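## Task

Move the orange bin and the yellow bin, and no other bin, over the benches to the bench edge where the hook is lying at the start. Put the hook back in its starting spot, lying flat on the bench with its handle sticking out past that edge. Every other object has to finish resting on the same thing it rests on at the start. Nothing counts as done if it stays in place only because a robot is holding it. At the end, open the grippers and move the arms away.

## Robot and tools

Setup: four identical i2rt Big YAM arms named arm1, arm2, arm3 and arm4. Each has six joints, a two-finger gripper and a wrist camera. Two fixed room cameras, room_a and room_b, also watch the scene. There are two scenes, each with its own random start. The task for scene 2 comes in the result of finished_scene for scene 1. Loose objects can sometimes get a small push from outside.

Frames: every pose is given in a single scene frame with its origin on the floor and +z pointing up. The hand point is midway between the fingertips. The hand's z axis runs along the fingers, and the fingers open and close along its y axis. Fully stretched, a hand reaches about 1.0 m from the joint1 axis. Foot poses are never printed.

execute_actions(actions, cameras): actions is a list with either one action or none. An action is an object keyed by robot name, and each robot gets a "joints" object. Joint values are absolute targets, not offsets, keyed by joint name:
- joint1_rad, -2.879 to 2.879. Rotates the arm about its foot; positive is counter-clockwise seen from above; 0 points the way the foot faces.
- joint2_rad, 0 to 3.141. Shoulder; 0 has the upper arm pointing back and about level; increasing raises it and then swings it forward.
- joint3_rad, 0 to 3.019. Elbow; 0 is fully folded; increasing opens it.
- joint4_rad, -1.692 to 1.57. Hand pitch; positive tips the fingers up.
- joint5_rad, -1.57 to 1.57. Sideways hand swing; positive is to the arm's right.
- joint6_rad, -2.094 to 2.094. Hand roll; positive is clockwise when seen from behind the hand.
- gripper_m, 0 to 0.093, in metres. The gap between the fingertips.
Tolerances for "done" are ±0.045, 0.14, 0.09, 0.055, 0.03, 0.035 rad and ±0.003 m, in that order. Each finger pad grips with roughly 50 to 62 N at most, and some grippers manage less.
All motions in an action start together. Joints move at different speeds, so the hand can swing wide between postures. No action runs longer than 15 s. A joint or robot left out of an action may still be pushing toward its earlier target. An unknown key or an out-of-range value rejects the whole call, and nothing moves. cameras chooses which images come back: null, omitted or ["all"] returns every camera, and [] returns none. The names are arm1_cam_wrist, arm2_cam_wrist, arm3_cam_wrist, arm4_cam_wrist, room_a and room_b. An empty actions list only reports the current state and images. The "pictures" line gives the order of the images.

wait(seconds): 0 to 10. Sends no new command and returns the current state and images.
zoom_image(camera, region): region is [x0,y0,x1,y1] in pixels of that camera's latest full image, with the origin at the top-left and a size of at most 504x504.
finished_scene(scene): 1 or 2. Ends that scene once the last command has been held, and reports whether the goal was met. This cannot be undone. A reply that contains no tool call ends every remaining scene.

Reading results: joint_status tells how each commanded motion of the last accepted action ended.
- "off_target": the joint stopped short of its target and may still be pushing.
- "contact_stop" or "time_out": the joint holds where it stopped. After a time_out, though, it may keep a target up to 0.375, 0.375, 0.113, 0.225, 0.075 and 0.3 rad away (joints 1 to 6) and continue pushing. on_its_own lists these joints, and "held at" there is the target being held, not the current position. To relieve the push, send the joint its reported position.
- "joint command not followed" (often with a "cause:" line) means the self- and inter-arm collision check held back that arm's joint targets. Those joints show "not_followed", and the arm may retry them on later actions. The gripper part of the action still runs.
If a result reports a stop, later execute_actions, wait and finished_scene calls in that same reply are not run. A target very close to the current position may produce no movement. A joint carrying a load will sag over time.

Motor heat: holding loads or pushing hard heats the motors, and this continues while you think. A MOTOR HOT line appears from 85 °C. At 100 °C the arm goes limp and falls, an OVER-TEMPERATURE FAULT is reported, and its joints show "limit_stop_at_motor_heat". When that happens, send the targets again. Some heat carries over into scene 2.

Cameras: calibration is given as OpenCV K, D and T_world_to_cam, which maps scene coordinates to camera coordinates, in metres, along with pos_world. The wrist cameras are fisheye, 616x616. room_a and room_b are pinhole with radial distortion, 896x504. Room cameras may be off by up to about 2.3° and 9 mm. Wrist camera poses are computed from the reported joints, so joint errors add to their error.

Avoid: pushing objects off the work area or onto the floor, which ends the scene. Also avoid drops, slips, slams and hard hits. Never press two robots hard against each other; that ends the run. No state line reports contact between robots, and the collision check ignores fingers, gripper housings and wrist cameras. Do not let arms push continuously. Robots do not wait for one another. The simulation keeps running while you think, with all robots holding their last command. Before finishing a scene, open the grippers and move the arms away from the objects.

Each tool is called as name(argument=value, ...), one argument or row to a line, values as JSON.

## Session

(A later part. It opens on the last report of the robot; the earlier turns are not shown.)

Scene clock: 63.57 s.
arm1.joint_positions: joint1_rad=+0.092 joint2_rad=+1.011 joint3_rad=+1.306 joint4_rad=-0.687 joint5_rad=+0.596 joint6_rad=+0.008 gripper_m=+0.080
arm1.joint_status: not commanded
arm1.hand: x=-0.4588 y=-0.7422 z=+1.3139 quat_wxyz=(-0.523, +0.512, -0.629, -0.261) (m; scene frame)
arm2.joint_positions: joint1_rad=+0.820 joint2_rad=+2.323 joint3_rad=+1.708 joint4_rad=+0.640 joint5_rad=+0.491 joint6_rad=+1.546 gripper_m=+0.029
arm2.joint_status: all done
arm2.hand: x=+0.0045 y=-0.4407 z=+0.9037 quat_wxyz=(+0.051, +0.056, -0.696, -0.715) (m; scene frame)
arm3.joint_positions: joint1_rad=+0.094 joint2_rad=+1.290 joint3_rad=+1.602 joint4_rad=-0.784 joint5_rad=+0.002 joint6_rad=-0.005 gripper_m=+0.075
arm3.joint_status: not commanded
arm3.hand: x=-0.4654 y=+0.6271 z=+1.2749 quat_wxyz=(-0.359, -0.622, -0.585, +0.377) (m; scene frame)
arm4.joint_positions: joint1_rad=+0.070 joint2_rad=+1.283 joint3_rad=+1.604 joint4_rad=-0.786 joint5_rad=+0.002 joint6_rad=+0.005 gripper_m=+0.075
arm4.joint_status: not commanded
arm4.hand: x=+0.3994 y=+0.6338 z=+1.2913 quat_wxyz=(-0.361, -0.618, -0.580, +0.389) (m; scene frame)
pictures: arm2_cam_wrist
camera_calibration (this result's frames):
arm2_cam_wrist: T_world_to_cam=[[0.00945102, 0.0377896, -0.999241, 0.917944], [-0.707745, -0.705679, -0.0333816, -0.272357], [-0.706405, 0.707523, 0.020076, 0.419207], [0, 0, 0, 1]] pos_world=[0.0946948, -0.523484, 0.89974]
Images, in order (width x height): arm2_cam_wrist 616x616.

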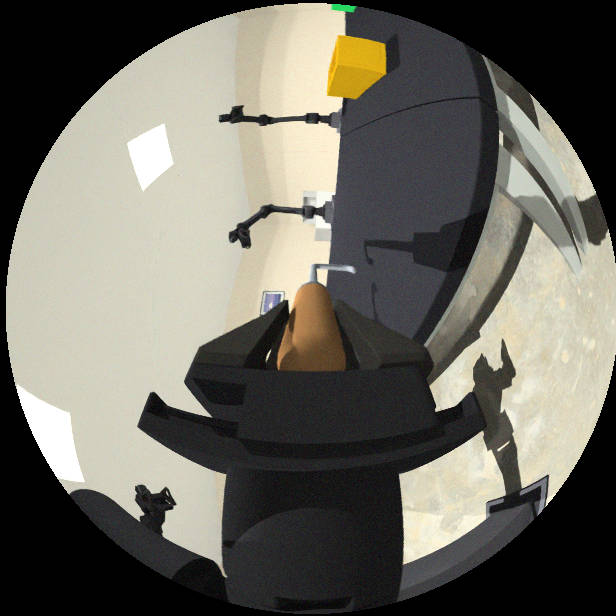

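execute_actions(
  actions=[
    {"arm2":{"joints":{"joint2_rad":2.17,"joint5_rad":0.2,"joint1_rad":0.6}}},
  ],
  cameras=[],
)

execute_actions(
  actions=[
    {"arm2":{"joints":{"joint1_rad":0.275}}},
  ],
  cameras=["arm2_cam_wrist","arm4_cam_wrist"],
)

Scene clock: 65.73 s.
arm1.joint_positions: joint1_rad=+0.092 joint2_rad=+1.011 joint3_rad=+1.306 joint4_rad=-0.687 joint5_rad=+0.596 joint6_rad=+0.008 gripper_m=+0.080
arm1.joint_status: not commanded
arm1.hand: x=-0.4588 y=-0.7422 z=+1.3139 quat_wxyz=(-0.523, +0.512, -0.629, -0.261) (m; scene frame)
arm2.joint_positions: joint1_rad=+0.608 joint2_rad=+2.199 joint3_rad=+1.708 joint4_rad=+0.628 joint5_rad=+0.199 joint6_rad=+1.547 gripper_m=+0.029
arm2.joint_status: all done
arm2.hand: x=+0.1259 y=-0.3735 z=+1.0075 quat_wxyz=(+0.089, +0.072, -0.652, -0.749) (m; scene frame)
arm3.joint_positions: joint1_rad=+0.094 joint2_rad=+1.290 joint3_rad=+1.602 joint4_rad=-0.784 joint5_rad=+0.002 joint6_rad=-0.005 gripper_m=+0.075
arm3.joint_status: not commanded
arm3.hand: x=-0.4654 y=+0.6271 z=+1.2749 quat_wxyz=(-0.359, -0.622, -0.585, +0.377) (m; scene frame)
arm4.joint_positions: joint1_rad=+0.070 joint2_rad=+1.283 joint3_rad=+1.604 joint4_rad=-0.786 joint5_rad=+0.002 joint6_rad=+0.005 gripper_m=+0.075
arm4.joint_status: not commanded
arm4.hand: x=+0.3994 y=+0.6338 z=+1.2913 quat_wxyz=(-0.361, -0.618, -0.580, +0.389) (m; scene frame)
pictures: none
No camera images: the call's "cameras" was empty. Leave "cameras" out to get every camera's image.

Scene clock: 67.77 s.
arm1.joint_positions: joint1_rad=+0.092 joint2_rad=+1.011 joint3_rad=+1.306 joint4_rad=-0.687 joint5_rad=+0.596 joint6_rad=+0.008 gripper_m=+0.080
arm1.joint_status: not commanded
arm1.hand: x=-0.4588 y=-0.7422 z=+1.3139 quat_wxyz=(-0.523, +0.512, -0.629, -0.261) (m; scene frame)
arm2.joint_positions: joint1_rad=+0.275 joint2_rad=+2.199 joint3_rad=+1.708 joint4_rad=+0.628 joint5_rad=+0.201 joint6_rad=+1.547 gripper_m=+0.029
arm2.joint_status: all done
arm2.hand: x=+0.4098 y=-0.3091 z=+1.0064 quat_wxyz=(-0.037, -0.038, -0.656, -0.753) (m; scene frame)
arm3.joint_positions: joint1_rad=+0.094 joint2_rad=+1.290 joint3_rad=+1.602 joint4_rad=-0.784 joint5_rad=+0.002 joint6_rad=-0.005 gripper_m=+0.075
arm3.joint_status: not commanded
arm3.hand: x=-0.4654 y=+0.6271 z=+1.2749 quat_wxyz=(-0.359, -0.622, -0.585, +0.377) (m; scene frame)
arm4.joint_positions: joint1_rad=+0.070 joint2_rad=+1.283 joint3_rad=+1.604 joint4_rad=-0.786 joint5_rad=+0.002 joint6_rad=+0.005 gripper_m=+0.075
arm4.joint_status: not commanded
arm4.hand: x=+0.3994 y=+0.6338 z=+1.2913 quat_wxyz=(-0.361, -0.618, -0.580, +0.389) (m; scene frame)
pictures: arm2_cam_wrist, arm4_cam_wrist
camera_calibration (this result's frames):
arm2_cam_wrist: T_world_to_cam=[[0.01201, 0.146055, -0.989204, 1.03403], [-0.86396, -0.496538, -0.0838028, 0.290182], [-0.503417, 0.855639, 0.120223, 0.472206], [0, 0, 0, 1]] pos_world=[0.476003, -0.410978, 0.990418]
arm4_cam_wrist: T_world_to_cam=[[-0.998435, 0.0559163, -0.000779031, 0.35991], [0.0493605, 0.874657, -0.482222, 0.0532753], [-0.0262827, -0.481506, -0.876049, 1.57128], [0, 0, 0, 1]] pos_world=[0.398015, 0.689857, 1.40249]
Images, in order (width x height): arm2_cam_wrist 616x616, arm4_cam_wrist 616x616.

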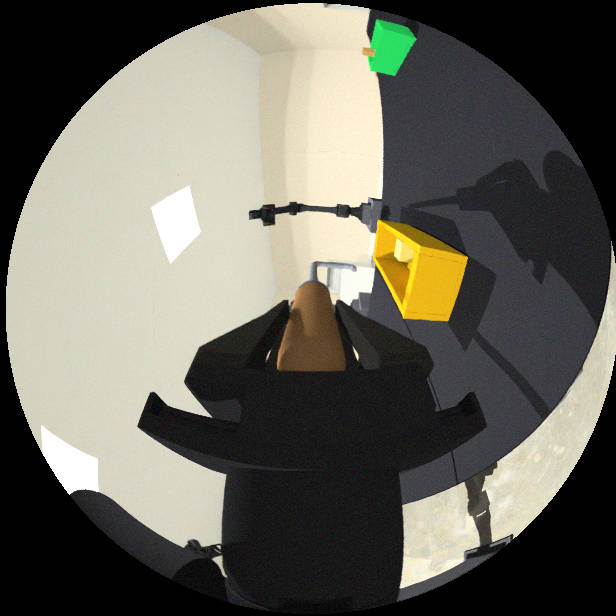

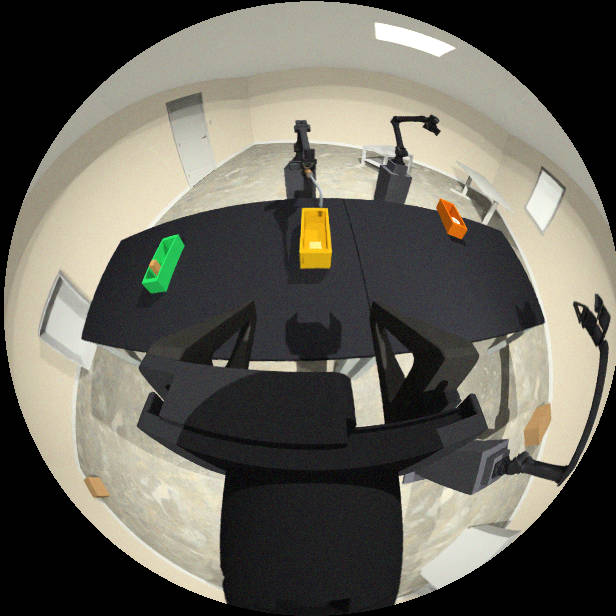

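execute_actions(
  actions=[
    {"arm2":{"joints":{"joint3_rad":1.57,"joint5_rad":0.24}}},
  ],
  cameras=[],
)

execute_actions(
  actions=[
    {"arm2":{"joints":{"joint2_rad":1.995,"joint3_rad":1.26,"joint4_rad":0.78}}},
  ],
  cameras=[],
)

execute_actions(
  actions=[
    {"arm2":{"joints":{"joint2_rad":1.795,"joint3_rad":0.91,"joint4_rad":0.93}}},
  ],
  cameras=["arm2_cam_wrist","arm4_cam_wrist"],
)

Scene clock: 69.03 s.
arm1.joint_positions: joint1_rad=+0.092 joint2_rad=+1.011 joint3_rad=+1.306 joint4_rad=-0.687 joint5_rad=+0.596 joint6_rad=+0.008 gripper_m=+0.080
arm1.joint_status: not commanded
arm1.hand: x=-0.4588 y=-0.7422 z=+1.3139 quat_wxyz=(-0.523, +0.512, -0.629, -0.261) (m; scene frame)
arm2.joint_positions: joint1_rad=+0.275 joint2_rad=+2.210 joint3_rad=+1.536 joint4_rad=+0.628 joint5_rad=+0.240 joint6_rad=+1.560 gripper_m=+0.029
arm2.joint_status: all done
arm2.hand: x=+0.4191 y=-0.3430 z=+0.9012 quat_wxyz=(-0.055, -0.046, -0.720, -0.690) (m; scene frame)
arm3.joint_positions: joint1_rad=+0.094 joint2_rad=+1.290 joint3_rad=+1.602 joint4_rad=-0.784 joint5_rad=+0.002 joint6_rad=-0.005 gripper_m=+0.075
arm3.joint_status: not commanded
arm3.hand: x=-0.4654 y=+0.6271 z=+1.2749 quat_wxyz=(-0.359, -0.622, -0.585, +0.377) (m; scene frame)
arm4.joint_positions: joint1_rad=+0.070 joint2_rad=+1.283 joint3_rad=+1.604 joint4_rad=-0.786 joint5_rad=+0.002 joint6_rad=+0.005 gripper_m=+0.075
arm4.joint_status: not commanded
arm4.hand: x=+0.3994 y=+0.6338 z=+1.2913 quat_wxyz=(-0.361, -0.618, -0.580, +0.389) (m; scene frame)
pictures: none
No camera images: the call's "cameras" was empty. Leave "cameras" out to get every camera's image.

Scene clock: 71.27 s.
arm1.joint_positions: joint1_rad=+0.092 joint2_rad=+1.011 joint3_rad=+1.306 joint4_rad=-0.687 joint5_rad=+0.596 joint6_rad=+0.008 gripper_m=+0.080
arm1.joint_status: not commanded
arm1.hand: x=-0.4588 y=-0.7422 z=+1.3139 quat_wxyz=(-0.523, +0.512, -0.629, -0.261) (m; scene frame)
arm2.joint_positions: joint1_rad=+0.275 joint2_rad=+2.023 joint3_rad=+1.239 joint4_rad=+0.721 joint5_rad=+0.239 joint6_rad=+1.559 gripper_m=+0.029
arm2.joint_status: joint4_rad time_out (moved +0.093 of +0.152); the others done
arm2.on_its_own: joint4_rad reads +0.721 and still pushes toward +0.780 since a time_out
arm2.hand: x=+0.4270 y=-0.4245 z=+0.9131 quat_wxyz=(-0.056, -0.044, -0.726, -0.684) (m; scene frame)
arm3.joint_positions: joint1_rad=+0.094 joint2_rad=+1.290 joint3_rad=+1.602 joint4_rad=-0.784 joint5_rad=+0.002 joint6_rad=-0.005 gripper_m=+0.075
arm3.joint_status: not commanded
arm3.hand: x=-0.4654 y=+0.6271 z=+1.2749 quat_wxyz=(-0.359, -0.622, -0.585, +0.377) (m; scene frame)
arm4.joint_positions: joint1_rad=+0.070 joint2_rad=+1.283 joint3_rad=+1.604 joint4_rad=-0.786 joint5_rad=+0.002 joint6_rad=+0.005 gripper_m=+0.075
arm4.joint_status: not commanded
arm4.hand: x=+0.3994 y=+0.6338 z=+1.2913 quat_wxyz=(-0.361, -0.618, -0.580, +0.389) (m; scene frame)
pictures: none
No camera images: the call's "cameras" was empty. Leave "cameras" out to get every camera's image.

not run: a stop came earlier in this reply.

execute_actions(
  actions=[
    {"arm2":{"joints":{"joint2_rad":1.795,"joint3_rad":0.92,"joint4_rad":0.95}}},
  ],
  cameras=["arm2_cam_wrist"],
)

execute_actions(
  actions=[
    {"arm2":{"joints":{"joint2_rad":1.6,"joint3_rad":0.61,"joint4_rad":1.05}}},
  ],
  cameras=["arm2_cam_wrist","arm1_cam_wrist"],
)

Scene clock: 73.80 s.
arm1.joint_positions: joint1_rad=+0.092 joint2_rad=+1.011 joint3_rad=+1.306 joint4_rad=-0.687 joint5_rad=+0.596 joint6_rad=+0.008 gripper_m=+0.080
arm1.joint_status: not commanded
arm1.hand: x=-0.4588 y=-0.7422 z=+1.3139 quat_wxyz=(-0.523, +0.512, -0.629, -0.261) (m; scene frame)
arm2.joint_positions: joint1_rad=+0.275 joint2_rad=+1.815 joint3_rad=+0.901 joint4_rad=+0.893 joint5_rad=+0.239 joint6_rad=+1.559 gripper_m=+0.029
arm2.joint_status: joint4_rad time_out (moved +0.172 of +0.229); the others done
arm2.on_its_own: joint4_rad reads +0.893 and still pushes toward +0.950 since a time_out
arm2.hand: x=+0.4372 y=-0.5302 z=+0.9292 quat_wxyz=(-0.054, -0.047, -0.712, -0.699) (m; scene frame)
arm3.joint_positions: joint1_rad=+0.094 joint2_rad=+1.290 joint3_rad=+1.602 joint4_rad=-0.784 joint5_rad=+0.002 joint6_rad=-0.005 gripper_m=+0.075
arm3.joint_status: not commanded
arm3.hand: x=-0.4654 y=+0.6271 z=+1.2749 quat_wxyz=(-0.359, -0.622, -0.585, +0.377) (m; scene frame)
arm4.joint_positions: joint1_rad=+0.070 joint2_rad=+1.283 joint3_rad=+1.604 joint4_rad=-0.786 joint5_rad=+0.002 joint6_rad=+0.005 gripper_m=+0.075
arm4.joint_status: not commanded
arm4.hand: x=+0.3994 y=+0.6338 z=+1.2913 quat_wxyz=(-0.361, -0.618, -0.580, +0.389) (m; scene frame)
pictures: arm2_cam_wrist
camera_calibration (this result's frames):
arm2_cam_wrist: T_world_to_cam=[[0.016018, -0.0108671, -0.999813, 0.914542], [-0.881882, -0.471384, -0.00900511, 0.149305], [-0.471198, 0.881861, -0.0171342, 0.811895], [0, 0, 0, 1]] pos_world=[0.499584, -0.63566, 0.929626]
Images, in order (width x height): arm2_cam_wrist 616x616.

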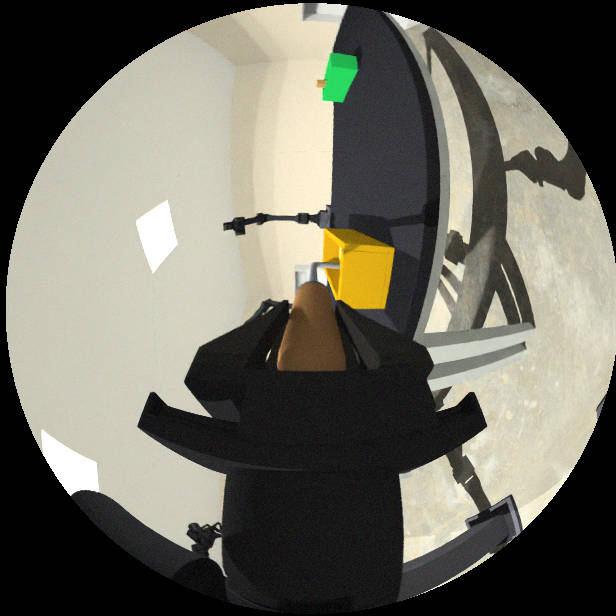

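not run: a stop came earlier in this reply.

execute_actions(
  actions=[
    {"arm2":{"joints":{"joint2_rad":1.53,"joint3_rad":0.605}}},
  ],
  cameras=["arm2_cam_wrist","arm1_cam_wrist"],
)

Scene clock: 75.00 s.
arm1.joint_positions: joint1_rad=+0.092 joint2_rad=+1.011 joint3_rad=+1.306 joint4_rad=-0.687 joint5_rad=+0.596 joint6_rad=+0.008 gripper_m=+0.080
arm1.joint_status: not commanded
arm1.hand: x=-0.4588 y=-0.7422 z=+1.3139 quat_wxyz=(-0.523, +0.512, -0.629, -0.261) (m; scene frame)
arm2.joint_positions: joint1_rad=+0.275 joint2_rad=+1.553 joint3_rad=+0.587 joint4_rad=+0.893 joint5_rad=+0.239 joint6_rad=+1.559 gripper_m=+0.029
arm2.joint_status: all done
arm2.on_its_own: joint4_rad reads +0.893 and still pushes toward +0.950 since a time_out
arm2.hand: x=+0.4481 y=-0.6424 z=+0.9342 quat_wxyz=(-0.057, -0.044, -0.729, -0.681) (m; scene frame)
arm3.joint_positions: joint1_rad=+0.094 joint2_rad=+1.290 joint3_rad=+1.602 joint4_rad=-0.784 joint5_rad=+0.002 joint6_rad=-0.005 gripper_m=+0.075
arm3.joint_status: not commanded
arm3.hand: x=-0.4654 y=+0.6271 z=+1.2749 quat_wxyz=(-0.359, -0.622, -0.585, +0.377) (m; scene frame)
arm4.joint_positions: joint1_rad=+0.070 joint2_rad=+1.283 joint3_rad=+1.604 joint4_rad=-0.786 joint5_rad=+0.002 joint6_rad=+0.005 gripper_m=+0.075
arm4.joint_status: not commanded
arm4.hand: x=+0.3994 y=+0.6338 z=+1.2913 quat_wxyz=(-0.361, -0.618, -0.580, +0.389) (m; scene frame)
pictures: arm1_cam_wrist, arm2_cam_wrist
camera_calibration (this result's frames):
arm1_cam_wrist: T_world_to_cam=[[0.91354, -0.357311, 0.194353, -0.102882], [-0.189319, -0.796431, -0.574332, 0.0812234], [0.360004, 0.48788, -0.795217, 1.69629], [0, 0, 0, 1]] pos_world=[-0.501307, -0.799659, 1.41556]
arm2_cam_wrist: T_world_to_cam=[[0.0208466, -0.0609393, -0.997924, 0.882038], [-0.881777, -0.471552, 0.0103755, 0.0877418], [-0.471205, 0.87973, -0.0635652, 0.958045], [0, 0, 0, 1]] pos_world=[0.510416, -0.747695, 0.940195]
Images, in order (width x height): arm1_cam_wrist 616x616, arm2_cam_wrist 616x616.

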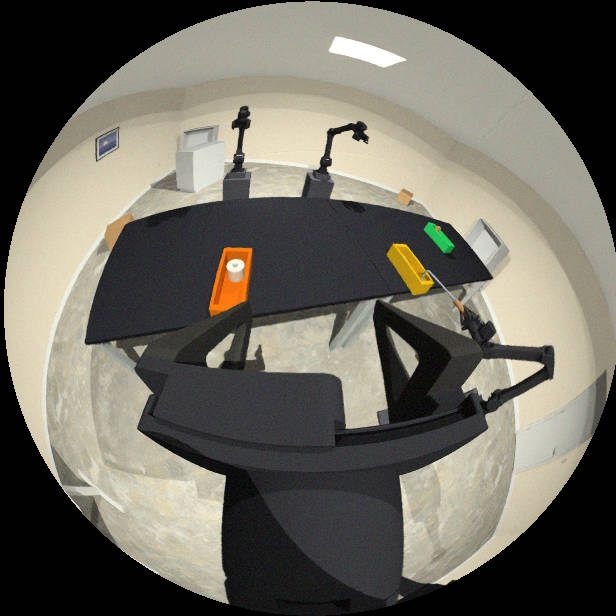

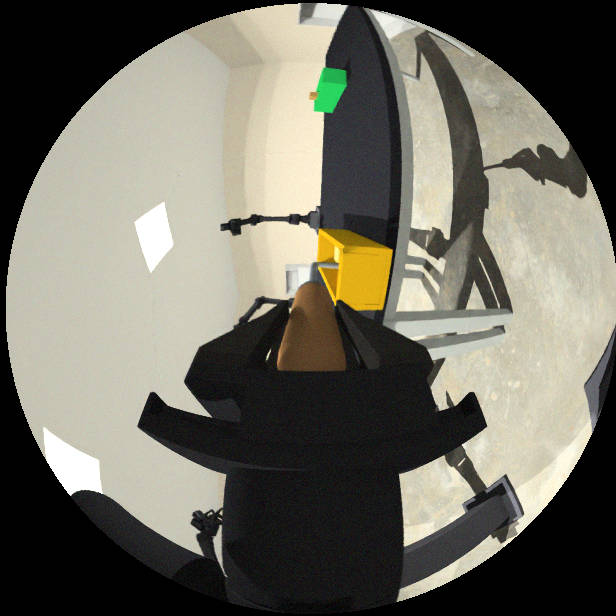

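execute_actions(
  actions=[
    {"arm2":{"joints":{"joint3_rad":0.95,"joint4_rad":0.85}}},
  ],
  cameras=[],
)

execute_actions(
  actions=[
    {"arm2":{"joints":{"joint1_rad":0.82,"joint2_rad":2.0,"joint3_rad":1.5,"joint4_rad":0.74,"joint5_rad":0.49}}},
  ],
  cameras=[],
)

execute_actions(
  actions=[
    {"arm2":{"joints":{"joint2_rad":2.33,"joint3_rad":1.77}}},
  ],
  cameras=[],
)

execute_actions(
  actions=[
    {"arm2":{"joints":{"joint6_rad":0}}},
  ],
  cameras=["arm2_cam_wrist"],
)

Scene clock: 76.70 s.
arm1.joint_positions: joint1_rad=+0.092 joint2_rad=+1.011 joint3_rad=+1.306 joint4_rad=-0.687 joint5_rad=+0.596 joint6_rad=+0.008 gripper_m=+0.080
arm1.joint_status: not commanded
arm1.hand: x=-0.4588 y=-0.7422 z=+1.3139 quat_wxyz=(-0.523, +0.512, -0.629, -0.261) (m; scene frame)
arm2.joint_positions: joint1_rad=+0.275 joint2_rad=+1.552 joint3_rad=+0.899 joint4_rad=+0.825 joint5_rad=+0.239 joint6_rad=+1.557 gripper_m=+0.029
arm2.joint_status: all done
arm2.hand: x=+0.4408 y=-0.5605 z=+1.0748 quat_wxyz=(-0.044, -0.058, -0.642, -0.763) (m; scene frame)
arm3.joint_positions: joint1_rad=+0.094 joint2_rad=+1.290 joint3_rad=+1.602 joint4_rad=-0.784 joint5_rad=+0.002 joint6_rad=-0.005 gripper_m=+0.075
arm3.joint_status: not commanded
arm3.hand: x=-0.4654 y=+0.6271 z=+1.2749 quat_wxyz=(-0.359, -0.622, -0.585, +0.377) (m; scene frame)
arm4.joint_positions: joint1_rad=+0.070 joint2_rad=+1.283 joint3_rad=+1.604 joint4_rad=-0.786 joint5_rad=+0.002 joint6_rad=+0.005 gripper_m=+0.075
arm4.joint_status: not commanded
arm4.hand: x=+0.3994 y=+0.6338 z=+1.2913 quat_wxyz=(-0.361, -0.618, -0.580, +0.389) (m; scene frame)
pictures: none
No camera images: the call's "cameras" was empty. Leave "cameras" out to get every camera's image.

Scene clock: 78.73 s.
arm1.joint_positions: joint1_rad=+0.092 joint2_rad=+1.011 joint3_rad=+1.306 joint4_rad=-0.687 joint5_rad=+0.596 joint6_rad=+0.008 gripper_m=+0.080
arm1.joint_status: not commanded
arm1.hand: x=-0.4588 y=-0.7422 z=+1.3139 quat_wxyz=(-0.523, +0.512, -0.629, -0.261) (m; scene frame)
arm2.joint_positions: joint1_rad=+0.814 joint2_rad=+2.052 joint3_rad=+1.417 joint4_rad=+0.721 joint5_rad=+0.492 joint6_rad=+1.555 gripper_m=+0.029
arm2.joint_status: all done
arm2.hand: x=+0.0562 y=-0.5009 z=+0.9851 quat_wxyz=(+0.063, +0.038, -0.677, -0.732) (m; scene frame)
arm3.joint_positions: joint1_rad=+0.094 joint2_rad=+1.290 joint3_rad=+1.602 joint4_rad=-0.784 joint5_rad=+0.002 joint6_rad=-0.005 gripper_m=+0.075
arm3.joint_status: not commanded
arm3.hand: x=-0.4654 y=+0.6271 z=+1.2749 quat_wxyz=(-0.359, -0.622, -0.585, +0.377) (m; scene frame)
arm4.joint_positions: joint1_rad=+0.070 joint2_rad=+1.283 joint3_rad=+1.604 joint4_rad=-0.786 joint5_rad=+0.002 joint6_rad=+0.005 gripper_m=+0.075
arm4.joint_status: not commanded
arm4.hand: x=+0.3994 y=+0.6338 z=+1.2913 quat_wxyz=(-0.361, -0.618, -0.580, +0.389) (m; scene frame)
pictures: none
No camera images: the call's "cameras" was empty. Leave "cameras" out to get every camera's image.

Scene clock: 80.17 s.
arm1.joint_positions: joint1_rad=+0.092 joint2_rad=+1.011 joint3_rad=+1.306 joint4_rad=-0.687 joint5_rad=+0.596 joint6_rad=+0.008 gripper_m=+0.080
arm1.joint_status: not commanded
arm1.hand: x=-0.4588 y=-0.7422 z=+1.3139 quat_wxyz=(-0.523, +0.512, -0.629, -0.261) (m; scene frame)
arm2.joint_positions: joint1_rad=+0.814 joint2_rad=+2.375 joint3_rad=+1.701 joint4_rad=+0.725 joint5_rad=+0.490 joint6_rad=+1.556 gripper_m=+0.029
arm2.joint_status: all done
arm2.hand: x=+0.0103 y=-0.4394 z=+0.8752 quat_wxyz=(+0.057, +0.045, -0.688, -0.722) (m; scene frame)
arm3.joint_positions: joint1_rad=+0.094 joint2_rad=+1.290 joint3_rad=+1.602 joint4_rad=-0.784 joint5_rad=+0.002 joint6_rad=-0.005 gripper_m=+0.075
arm3.joint_status: not commanded
arm3.hand: x=-0.4654 y=+0.6271 z=+1.2749 quat_wxyz=(-0.359, -0.622, -0.585, +0.377) (m; scene frame)
arm4.joint_positions: joint1_rad=+0.070 joint2_rad=+1.283 joint3_rad=+1.604 joint4_rad=-0.786 joint5_rad=+0.002 joint6_rad=+0.005 gripper_m=+0.075
arm4.joint_status: not commanded
arm4.hand: x=+0.3994 y=+0.6338 z=+1.2913 quat_wxyz=(-0.361, -0.618, -0.580, +0.389) (m; scene frame)
pictures: none
No camera images: the call's "cameras" was empty. Leave "cameras" out to get every camera's image.

Scene clock: 82.30 s.
arm1.joint_positions: joint1_rad=+0.092 joint2_rad=+1.011 joint3_rad=+1.306 joint4_rad=-0.687 joint5_rad=+0.596 joint6_rad=+0.008 gripper_m=+0.080
arm1.joint_status: not commanded
arm1.hand: x=-0.4588 y=-0.7422 z=+1.3139 quat_wxyz=(-0.523, +0.512, -0.629, -0.261) (m; scene frame)
arm2.joint_positions: joint1_rad=+0.817 joint2_rad=+2.349 joint3_rad=+1.717 joint4_rad=+0.725 joint5_rad=+0.486 joint6_rad=+0.008 gripper_m=+0.029
arm2.joint_status: all done
arm2.hand: x=+0.0051 y=-0.4385 z=+0.9058 quat_wxyz=(-0.465, +0.500, -0.455, -0.572) (m; scene frame)
arm3.joint_positions: joint1_rad=+0.094 joint2_rad=+1.290 joint3_rad=+1.602 joint4_rad=-0.784 joint5_rad=+0.002 joint6_rad=-0.005 gripper_m=+0.075
arm3.joint_status: not commanded
arm3.hand: x=-0.4654 y=+0.6271 z=+1.2749 quat_wxyz=(-0.359, -0.622, -0.585, +0.377) (m; scene frame)
arm4.joint_positions: joint1_rad=+0.070 joint2_rad=+1.283 joint3_rad=+1.604 joint4_rad=-0.786 joint5_rad=+0.002 joint6_rad=+0.005 gripper_m=+0.075
arm4.joint_status: not commanded
arm4.hand: x=+0.3994 y=+0.6338 z=+1.2913 quat_wxyz=(-0.361, -0.618, -0.580, +0.389) (m; scene frame)
pictures: arm2_cam_wrist
camera_calibration (this result's frames):
arm2_cam_wrist: T_world_to_cam=[[0.985233, 0.164035, -0.0490743, 0.109614], [0.0440282, -0.5197, -0.853214, 0.550003], [-0.165461, 0.838454, -0.519248, 0.961182], [0, 0, 0, 1]] pos_world=[0.0268271, -0.538051, 0.97374]
Images, in order (width x height): arm2_cam_wrist 616x616.

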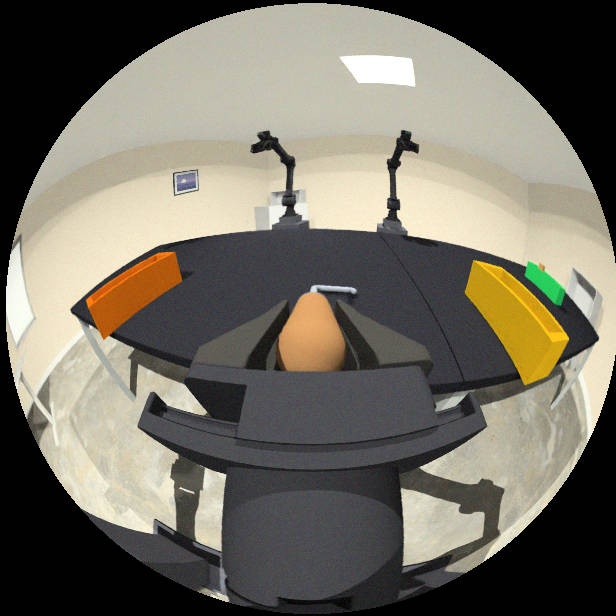

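execute_actions(
  actions=[
    {"arm2":{"joints":{"joint2_rad":2.445,"joint3_rad":1.74}}},
  ],
  cameras=["arm2_cam_wrist"],
)

zoom_image(
  camera="arm2_cam_wrist",
  region=[416, 170, 616, 370],
)

Scene clock: 83.43 s.
arm1.joint_positions: joint1_rad=+0.092 joint2_rad=+1.011 joint3_rad=+1.306 joint4_rad=-0.687 joint5_rad=+0.596 joint6_rad=+0.008 gripper_m=+0.080
arm1.joint_status: not commanded
arm1.hand: x=-0.4588 y=-0.7422 z=+1.3139 quat_wxyz=(-0.523, +0.512, -0.629, -0.261) (m; scene frame)
arm2.joint_positions: joint1_rad=+0.817 joint2_rad=+2.456 joint3_rad=+1.717 joint4_rad=+0.725 joint5_rad=+0.488 joint6_rad=-0.006 gripper_m=+0.029
arm2.joint_status: all done
arm2.hand: x=+0.0069 y=-0.4405 z=+0.8150 quat_wxyz=(-0.461, +0.540, -0.461, -0.532) (m; scene frame)
arm3.joint_positions: joint1_rad=+0.094 joint2_rad=+1.290 joint3_rad=+1.602 joint4_rad=-0.784 joint5_rad=+0.002 joint6_rad=-0.005 gripper_m=+0.075
arm3.joint_status: not commanded
arm3.hand: x=-0.4654 y=+0.6271 z=+1.2749 quat_wxyz=(-0.359, -0.622, -0.585, +0.377) (m; scene frame)
arm4.joint_positions: joint1_rad=+0.070 joint2_rad=+1.283 joint3_rad=+1.604 joint4_rad=-0.786 joint5_rad=+0.002 joint6_rad=+0.005 gripper_m=+0.075
arm4.joint_status: not commanded
arm4.hand: x=+0.3994 y=+0.6338 z=+1.2913 quat_wxyz=(-0.361, -0.618, -0.580, +0.389) (m; scene frame)
pictures: arm2_cam_wrist
camera_calibration (this result's frames):
arm2_cam_wrist: T_world_to_cam=[[0.987032, 0.15994, 0.0137086, 0.0507731], [0.10664, -0.589477, -0.800715, 0.397441], [-0.119985, 0.791793, -0.598888, 0.96009], [0, 0, 0, 1]] pos_world=[0.0226988, -0.534031, 0.892528]
Images, in order (width x height): arm2_cam_wrist 616x616.

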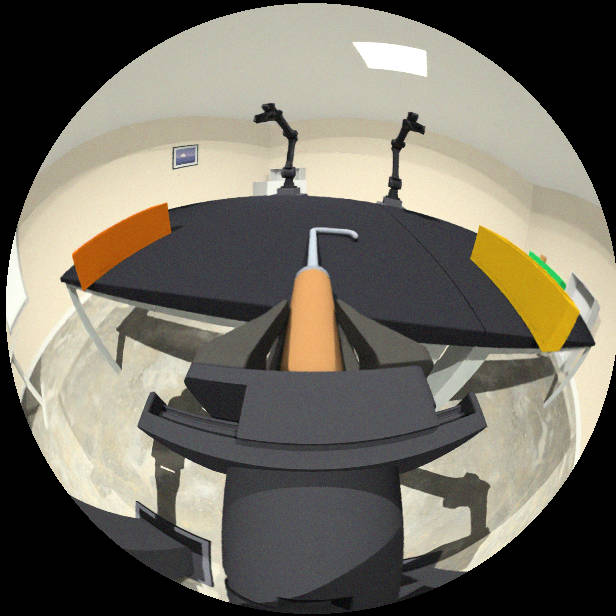

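Region (416, 170, 616, 370) of arm2_cam_wrist's 616x616 image, scaled by 2.520, with more detail than that image has.

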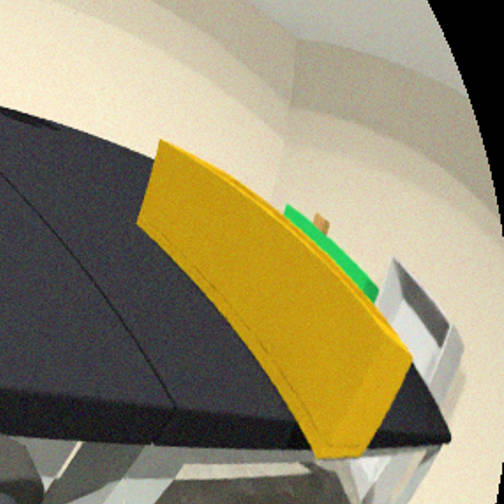

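execute_actions(
  actions=[
    {"arm2":{"joints":{"gripper_m":0.075,"joint4_rad":0.7}},"arm1":{"joints":{"joint1_rad":-0.05,"joint2_rad":1.6,"joint3_rad":0.85,"joint4_rad":0.3,"joint5_rad":0}}},
  ],
  cameras=[],
)

execute_actions(
  actions=[
    {"arm2":{"joints":{"joint2_rad":1.7,"joint3_rad":1.2,"joint4_rad":0.86}},"arm1":{"joints":{"joint2_rad":2.0,"joint3_rad":0.88,"joint4_rad":0.96}}},
  ],
  cameras=[],
)

execute_actions(
  actions=[
    {"arm2":{"joints":{"joint1_rad":0.265,"joint2_rad":1.88,"joint3_rad":0.85,"joint5_rad":0}}},
  ],
  cameras=["arm1_cam_wrist","arm2_cam_wrist"],
)

Scene clock: 85.43 s.
arm1.joint_positions: joint1_rad=-0.051 joint2_rad=+1.609 joint3_rad=+0.833 joint4_rad=+0.276 joint5_rad=+0.004 joint6_rad=+0.008 gripper_m=+0.080
arm1.joint_status: all done
arm1.hand: x=-0.4999 y=-0.6046 z=+0.9192 quat_wxyz=(-0.349, +0.625, -0.591, -0.373) (m; scene frame)
arm2.joint_positions: joint1_rad=+0.817 joint2_rad=+2.456 joint3_rad=+1.717 joint4_rad=+0.718 joint5_rad=+0.488 joint6_rad=-0.006 gripper_m=+0.075
arm2.joint_status: all done
arm2.hand: x=+0.0069 y=-0.4405 z=+0.8138 quat_wxyz=(-0.461, +0.542, -0.461, -0.530) (m; scene frame)
arm3.joint_positions: joint1_rad=+0.094 joint2_rad=+1.290 joint3_rad=+1.602 joint4_rad=-0.784 joint5_rad=+0.002 joint6_rad=-0.005 gripper_m=+0.075
arm3.joint_status: not commanded
arm3.hand: x=-0.4654 y=+0.6271 z=+1.2749 quat_wxyz=(-0.359, -0.622, -0.585, +0.377) (m; scene frame)
arm4.joint_positions: joint1_rad=+0.070 joint2_rad=+1.283 joint3_rad=+1.604 joint4_rad=-0.786 joint5_rad=+0.002 joint6_rad=+0.005 gripper_m=+0.075
arm4.joint_status: not commanded
arm4.hand: x=+0.3994 y=+0.6338 z=+1.2913 quat_wxyz=(-0.361, -0.618, -0.580, +0.389) (m; scene frame)
pictures: none
No camera images: the call's "cameras" was empty. Leave "cameras" out to get every camera's image.

Scene clock: 87.07 s.
arm1.joint_positions: joint1_rad=-0.051 joint2_rad=+2.014 joint3_rad=+0.849 joint4_rad=+0.936 joint5_rad=+0.004 joint6_rad=+0.008 gripper_m=+0.080
arm1.joint_status: all done
arm1.hand: x=-0.5027 y=-0.5615 z=+0.8346 quat_wxyz=(-0.424, +0.569, -0.538, -0.454) (m; scene frame)
arm2.joint_positions: joint1_rad=+0.817 joint2_rad=+1.694 joint3_rad=+1.201 joint4_rad=+0.847 joint5_rad=+0.488 joint6_rad=-0.006 gripper_m=+0.075
arm2.joint_status: all done
arm2.hand: x=+0.1170 y=-0.5878 z=+1.1525 quat_wxyz=(-0.483, +0.405, -0.425, -0.650) (m; scene frame)
arm3.joint_positions: joint1_rad=+0.094 joint2_rad=+1.290 joint3_rad=+1.602 joint4_rad=-0.784 joint5_rad=+0.002 joint6_rad=-0.005 gripper_m=+0.075
arm3.joint_status: not commanded
arm3.hand: x=-0.4654 y=+0.6271 z=+1.2749 quat_wxyz=(-0.359, -0.622, -0.585, +0.377) (m; scene frame)
arm4.joint_positions: joint1_rad=+0.070 joint2_rad=+1.283 joint3_rad=+1.604 joint4_rad=-0.786 joint5_rad=+0.002 joint6_rad=+0.005 gripper_m=+0.075
arm4.joint_status: not commanded
arm4.hand: x=+0.3994 y=+0.6338 z=+1.2913 quat_wxyz=(-0.361, -0.618, -0.580, +0.389) (m; scene frame)
pictures: none
No camera images: the call's "cameras" was empty. Leave "cameras" out to get every camera's image.

Scene clock: 88.43 s.
arm1.joint_positions: joint1_rad=-0.051 joint2_rad=+2.014 joint3_rad=+0.849 joint4_rad=+0.936 joint5_rad=+0.004 joint6_rad=+0.008 gripper_m=+0.080
arm1.joint_status: not commanded
arm1.hand: x=-0.5027 y=-0.5615 z=+0.8346 quat_wxyz=(-0.424, +0.569, -0.538, -0.454) (m; scene frame)
arm2.joint_positions: joint1_rad=+0.257 joint2_rad=+1.883 joint3_rad=+0.837 joint4_rad=+0.849 joint5_rad=+0.003 joint6_rad=-0.005 gripper_m=+0.075
arm2.joint_status: all done
arm2.hand: x=+0.4097 y=-0.5509 z=+0.8468 quat_wxyz=(-0.432, +0.567, -0.524, -0.466) (m; scene frame)
arm3.joint_positions: joint1_rad=+0.094 joint2_rad=+1.290 joint3_rad=+1.602 joint4_rad=-0.784 joint5_rad=+0.002 joint6_rad=-0.005 gripper_m=+0.075
arm3.joint_status: not commanded
arm3.hand: x=-0.4654 y=+0.6271 z=+1.2749 quat_wxyz=(-0.359, -0.622, -0.585, +0.377) (m; scene frame)
arm4.joint_positions: joint1_rad=+0.070 joint2_rad=+1.283 joint3_rad=+1.604 joint4_rad=-0.786 joint5_rad=+0.002 joint6_rad=+0.005 gripper_m=+0.075
arm4.joint_status: not commanded
arm4.hand: x=+0.3994 y=+0.6338 z=+1.2913 quat_wxyz=(-0.361, -0.618, -0.580, +0.389) (m; scene frame)
pictures: arm1_cam_wrist, arm2_cam_wrist
camera_calibration (this result's frames):
arm1_cam_wrist: T_world_to_cam=[[0.998803, 0.0439244, -0.0215081, 0.543233], [0.0188129, -0.750988, -0.660047, 0.14325], [-0.0451446, 0.658853, -0.750916, 1.09811], [0, 0, 0, 1]] pos_world=[-0.495704, -0.639777, 0.930827]
arm2_cam_wrist: T_world_to_cam=[[0.996208, 0.0868668, 0.00484159, -0.366059], [0.0671843, -0.732741, -0.677183, 0.147586], [-0.055277, 0.67494, -0.735799, 1.13992], [0, 0, 0, 1]] pos_world=[0.417767, -0.62944, 0.94047]
Images, in order (width x height): arm1_cam_wrist 616x616, arm2_cam_wrist 616x616.

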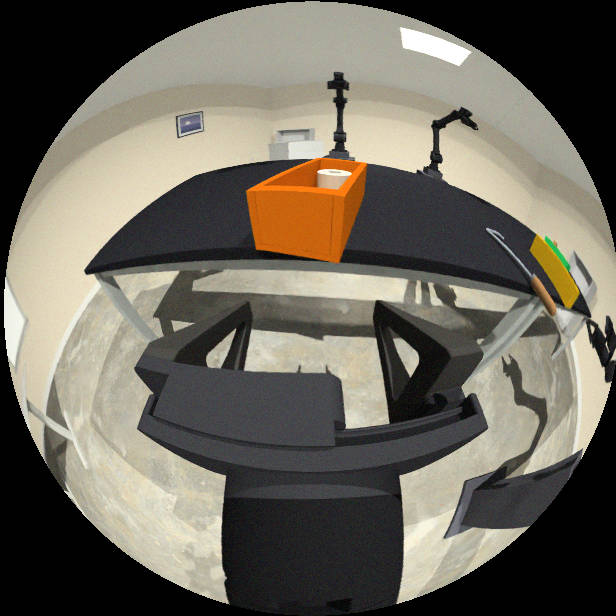

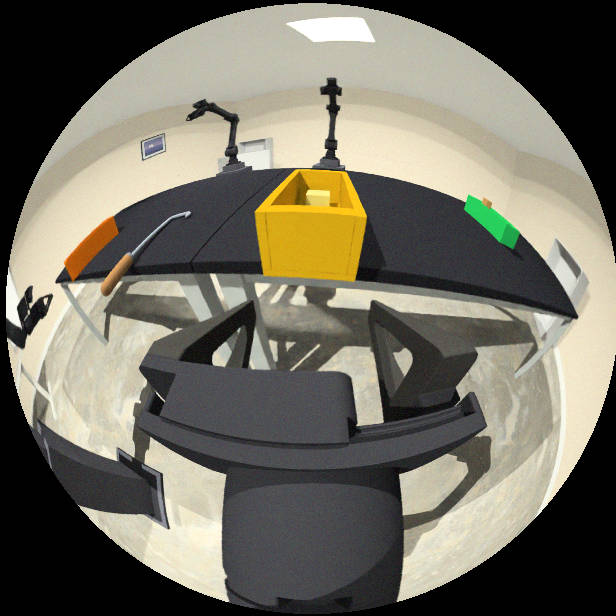

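execute_actions(
  actions=[
    {"arm2":{"joints":{"joint2_rad":2.06,"joint3_rad":1.18,"joint4_rad":0.69}},"arm1":{"joints":{"joint1_rad":-0.025,"joint2_rad":2.15,"joint3_rad":1.21,"joint4_rad":0.76}}},
  ],
  cameras=[],
)

execute_actions(
  actions=[
    {"arm2":{"joints":{"joint2_rad":2.16,"joint3_rad":1.39,"joint4_rad":0.6}},"arm1":{"joints":{"joint2_rad":2.245,"joint3_rad":1.41,"joint4_rad":0.66}}},
  ],
  cameras=[],
)

execute_actions(
  actions=[
    {"arm2":{"joints":{"joint2_rad":1.6,"joint3_rad":0.85,"joint4_rad":0.3}},"arm1":{"joints":{"joint2_rad":1.6,"joint3_rad":0.85,"joint4_rad":0.3}}},
  ],
  cameras=["arm1_cam_wrist","arm2_cam_wrist"],
)

Scene clock: 90.03 s.
arm1.joint_positions: joint1_rad=-0.035 joint2_rad=+2.160 joint3_rad=+1.177 joint4_rad=+0.770 joint5_rad=+0.003 joint6_rad=+0.008 gripper_m=+0.080
arm1.joint_status: all done
arm1.hand: x=-0.5212 y=-0.4574 z=+0.8357 quat_wxyz=(-0.425, +0.569, -0.530, -0.463) (m; scene frame)
arm2.joint_positions: joint1_rad=+0.257 joint2_rad=+2.065 joint3_rad=+1.148 joint4_rad=+0.704 joint5_rad=+0.003 joint6_rad=-0.005 gripper_m=+0.075
arm2.joint_status: all done
arm2.hand: x=+0.4019 y=-0.4523 z=+0.8330 quat_wxyz=(-0.428, +0.570, -0.528, -0.462) (m; scene frame)
arm3.joint_positions: joint1_rad=+0.094 joint2_rad=+1.290 joint3_rad=+1.602 joint4_rad=-0.784 joint5_rad=+0.002 joint6_rad=-0.005 gripper_m=+0.075
arm3.joint_status: not commanded
arm3.hand: x=-0.4654 y=+0.6271 z=+1.2749 quat_wxyz=(-0.359, -0.622, -0.585, +0.377) (m; scene frame)
arm4.joint_positions: joint1_rad=+0.070 joint2_rad=+1.283 joint3_rad=+1.604 joint4_rad=-0.786 joint5_rad=+0.002 joint6_rad=+0.005 gripper_m=+0.075
arm4.joint_status: not commanded
arm4.hand: x=+0.3994 y=+0.6338 z=+1.2913 quat_wxyz=(-0.361, -0.618, -0.580, +0.389) (m; scene frame)
pictures: none
No camera images: the call's "cameras" was empty. Leave "cameras" out to get every camera's image.

Scene clock: 90.97 s.
arm1.joint_positions: joint1_rad=-0.035 joint2_rad=+2.248 joint3_rad=+1.361 joint4_rad=+0.670 joint5_rad=+0.003 joint6_rad=+0.008 gripper_m=+0.080
arm1.joint_status: all done
arm1.hand: x=-0.5255 y=-0.4048 z=+0.8325 quat_wxyz=(-0.424, +0.570, -0.531, -0.462) (m; scene frame)
arm2.joint_positions: joint1_rad=+0.257 joint2_rad=+2.163 joint3_rad=+1.348 joint4_rad=+0.616 joint5_rad=+0.003 joint6_rad=-0.005 gripper_m=+0.075
arm2.joint_status: all done
arm2.hand: x=+0.3973 y=-0.3941 z=+0.8367 quat_wxyz=(-0.432, +0.567, -0.525, -0.466) (m; scene frame)
arm3.joint_positions: joint1_rad=+0.094 joint2_rad=+1.290 joint3_rad=+1.602 joint4_rad=-0.784 joint5_rad=+0.002 joint6_rad=-0.005 gripper_m=+0.075
arm3.joint_status: not commanded
arm3.hand: x=-0.4654 y=+0.6271 z=+1.2749 quat_wxyz=(-0.359, -0.622, -0.585, +0.377) (m; scene frame)
arm4.joint_positions: joint1_rad=+0.070 joint2_rad=+1.283 joint3_rad=+1.604 joint4_rad=-0.786 joint5_rad=+0.002 joint6_rad=+0.005 gripper_m=+0.075
arm4.joint_status: not commanded
arm4.hand: x=+0.3994 y=+0.6338 z=+1.2913 quat_wxyz=(-0.361, -0.618, -0.580, +0.389) (m; scene frame)
pictures: none
No camera images: the call's "cameras" was empty. Leave "cameras" out to get every camera's image.

Scene clock: 92.37 s.
arm1.joint_positions: joint1_rad=-0.035 joint2_rad=+1.595 joint3_rad=+0.860 joint4_rad=+0.312 joint5_rad=+0.003 joint6_rad=+0.008 gripper_m=+0.080
arm1.joint_status: all done
arm1.hand: x=-0.5103 y=-0.5915 z=+0.9484 quat_wxyz=(-0.367, +0.615, -0.572, -0.400) (m; scene frame)
arm2.joint_positions: joint1_rad=+0.257 joint2_rad=+1.592 joint3_rad=+0.852 joint4_rad=+0.318 joint5_rad=+0.003 joint6_rad=-0.005 gripper_m=+0.075
arm2.joint_status: all done
arm2.hand: x=+0.4124 y=-0.5821 z=+0.9053 quat_wxyz=(-0.371, +0.615, -0.569, -0.400) (m; scene frame)
arm3.joint_positions: joint1_rad=+0.094 joint2_rad=+1.290 joint3_rad=+1.602 joint4_rad=-0.784 joint5_rad=+0.002 joint6_rad=-0.005 gripper_m=+0.075
arm3.joint_status: not commanded
arm3.hand: x=-0.4654 y=+0.6271 z=+1.2749 quat_wxyz=(-0.359, -0.622, -0.585, +0.377) (m; scene frame)
arm4.joint_positions: joint1_rad=+0.070 joint2_rad=+1.283 joint3_rad=+1.604 joint4_rad=-0.786 joint5_rad=+0.002 joint6_rad=+0.005 gripper_m=+0.075
arm4.joint_status: not commanded
arm4.hand: x=+0.3994 y=+0.6338 z=+1.2913 quat_wxyz=(-0.361, -0.618, -0.580, +0.389) (m; scene frame)
pictures: arm1_cam_wrist, arm2_cam_wrist
camera_calibration (this result's frames):
arm1_cam_wrist: T_world_to_cam=[[0.998278, 0.0561192, -0.0170503, 0.557331], [0.039937, -0.863285, -0.503134, -0.00844536], [-0.0429548, 0.501587, -0.86404, 1.2183], [0, 0, 0, 1]] pos_world=[-0.503702, -0.649653, 1.05792]
arm2_cam_wrist: T_world_to_cam=[[0.996065, 0.0885938, 0.00235198, -0.363025], [0.0780626, -0.864479, -0.496571, -0.0805504], [-0.0419598, 0.4948, -0.867993, 1.21352], [0, 0, 0, 1]] pos_world=[0.418804, -0.637923, 1.01418]
Images, in order (width x height): arm1_cam_wrist 616x616, arm2_cam_wrist 616x616.

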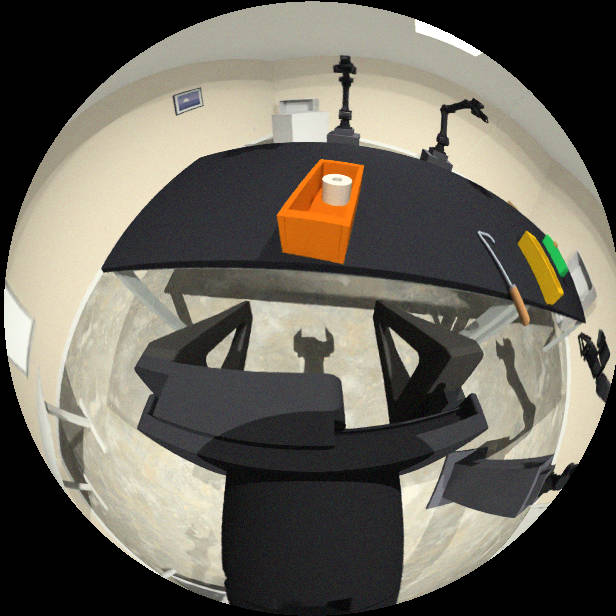

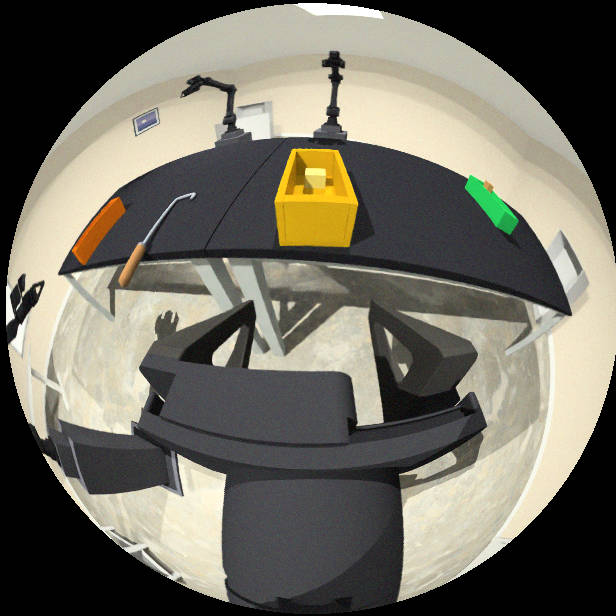

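finished_scene(
  scene=1,
)

The scene is finished: the task was done.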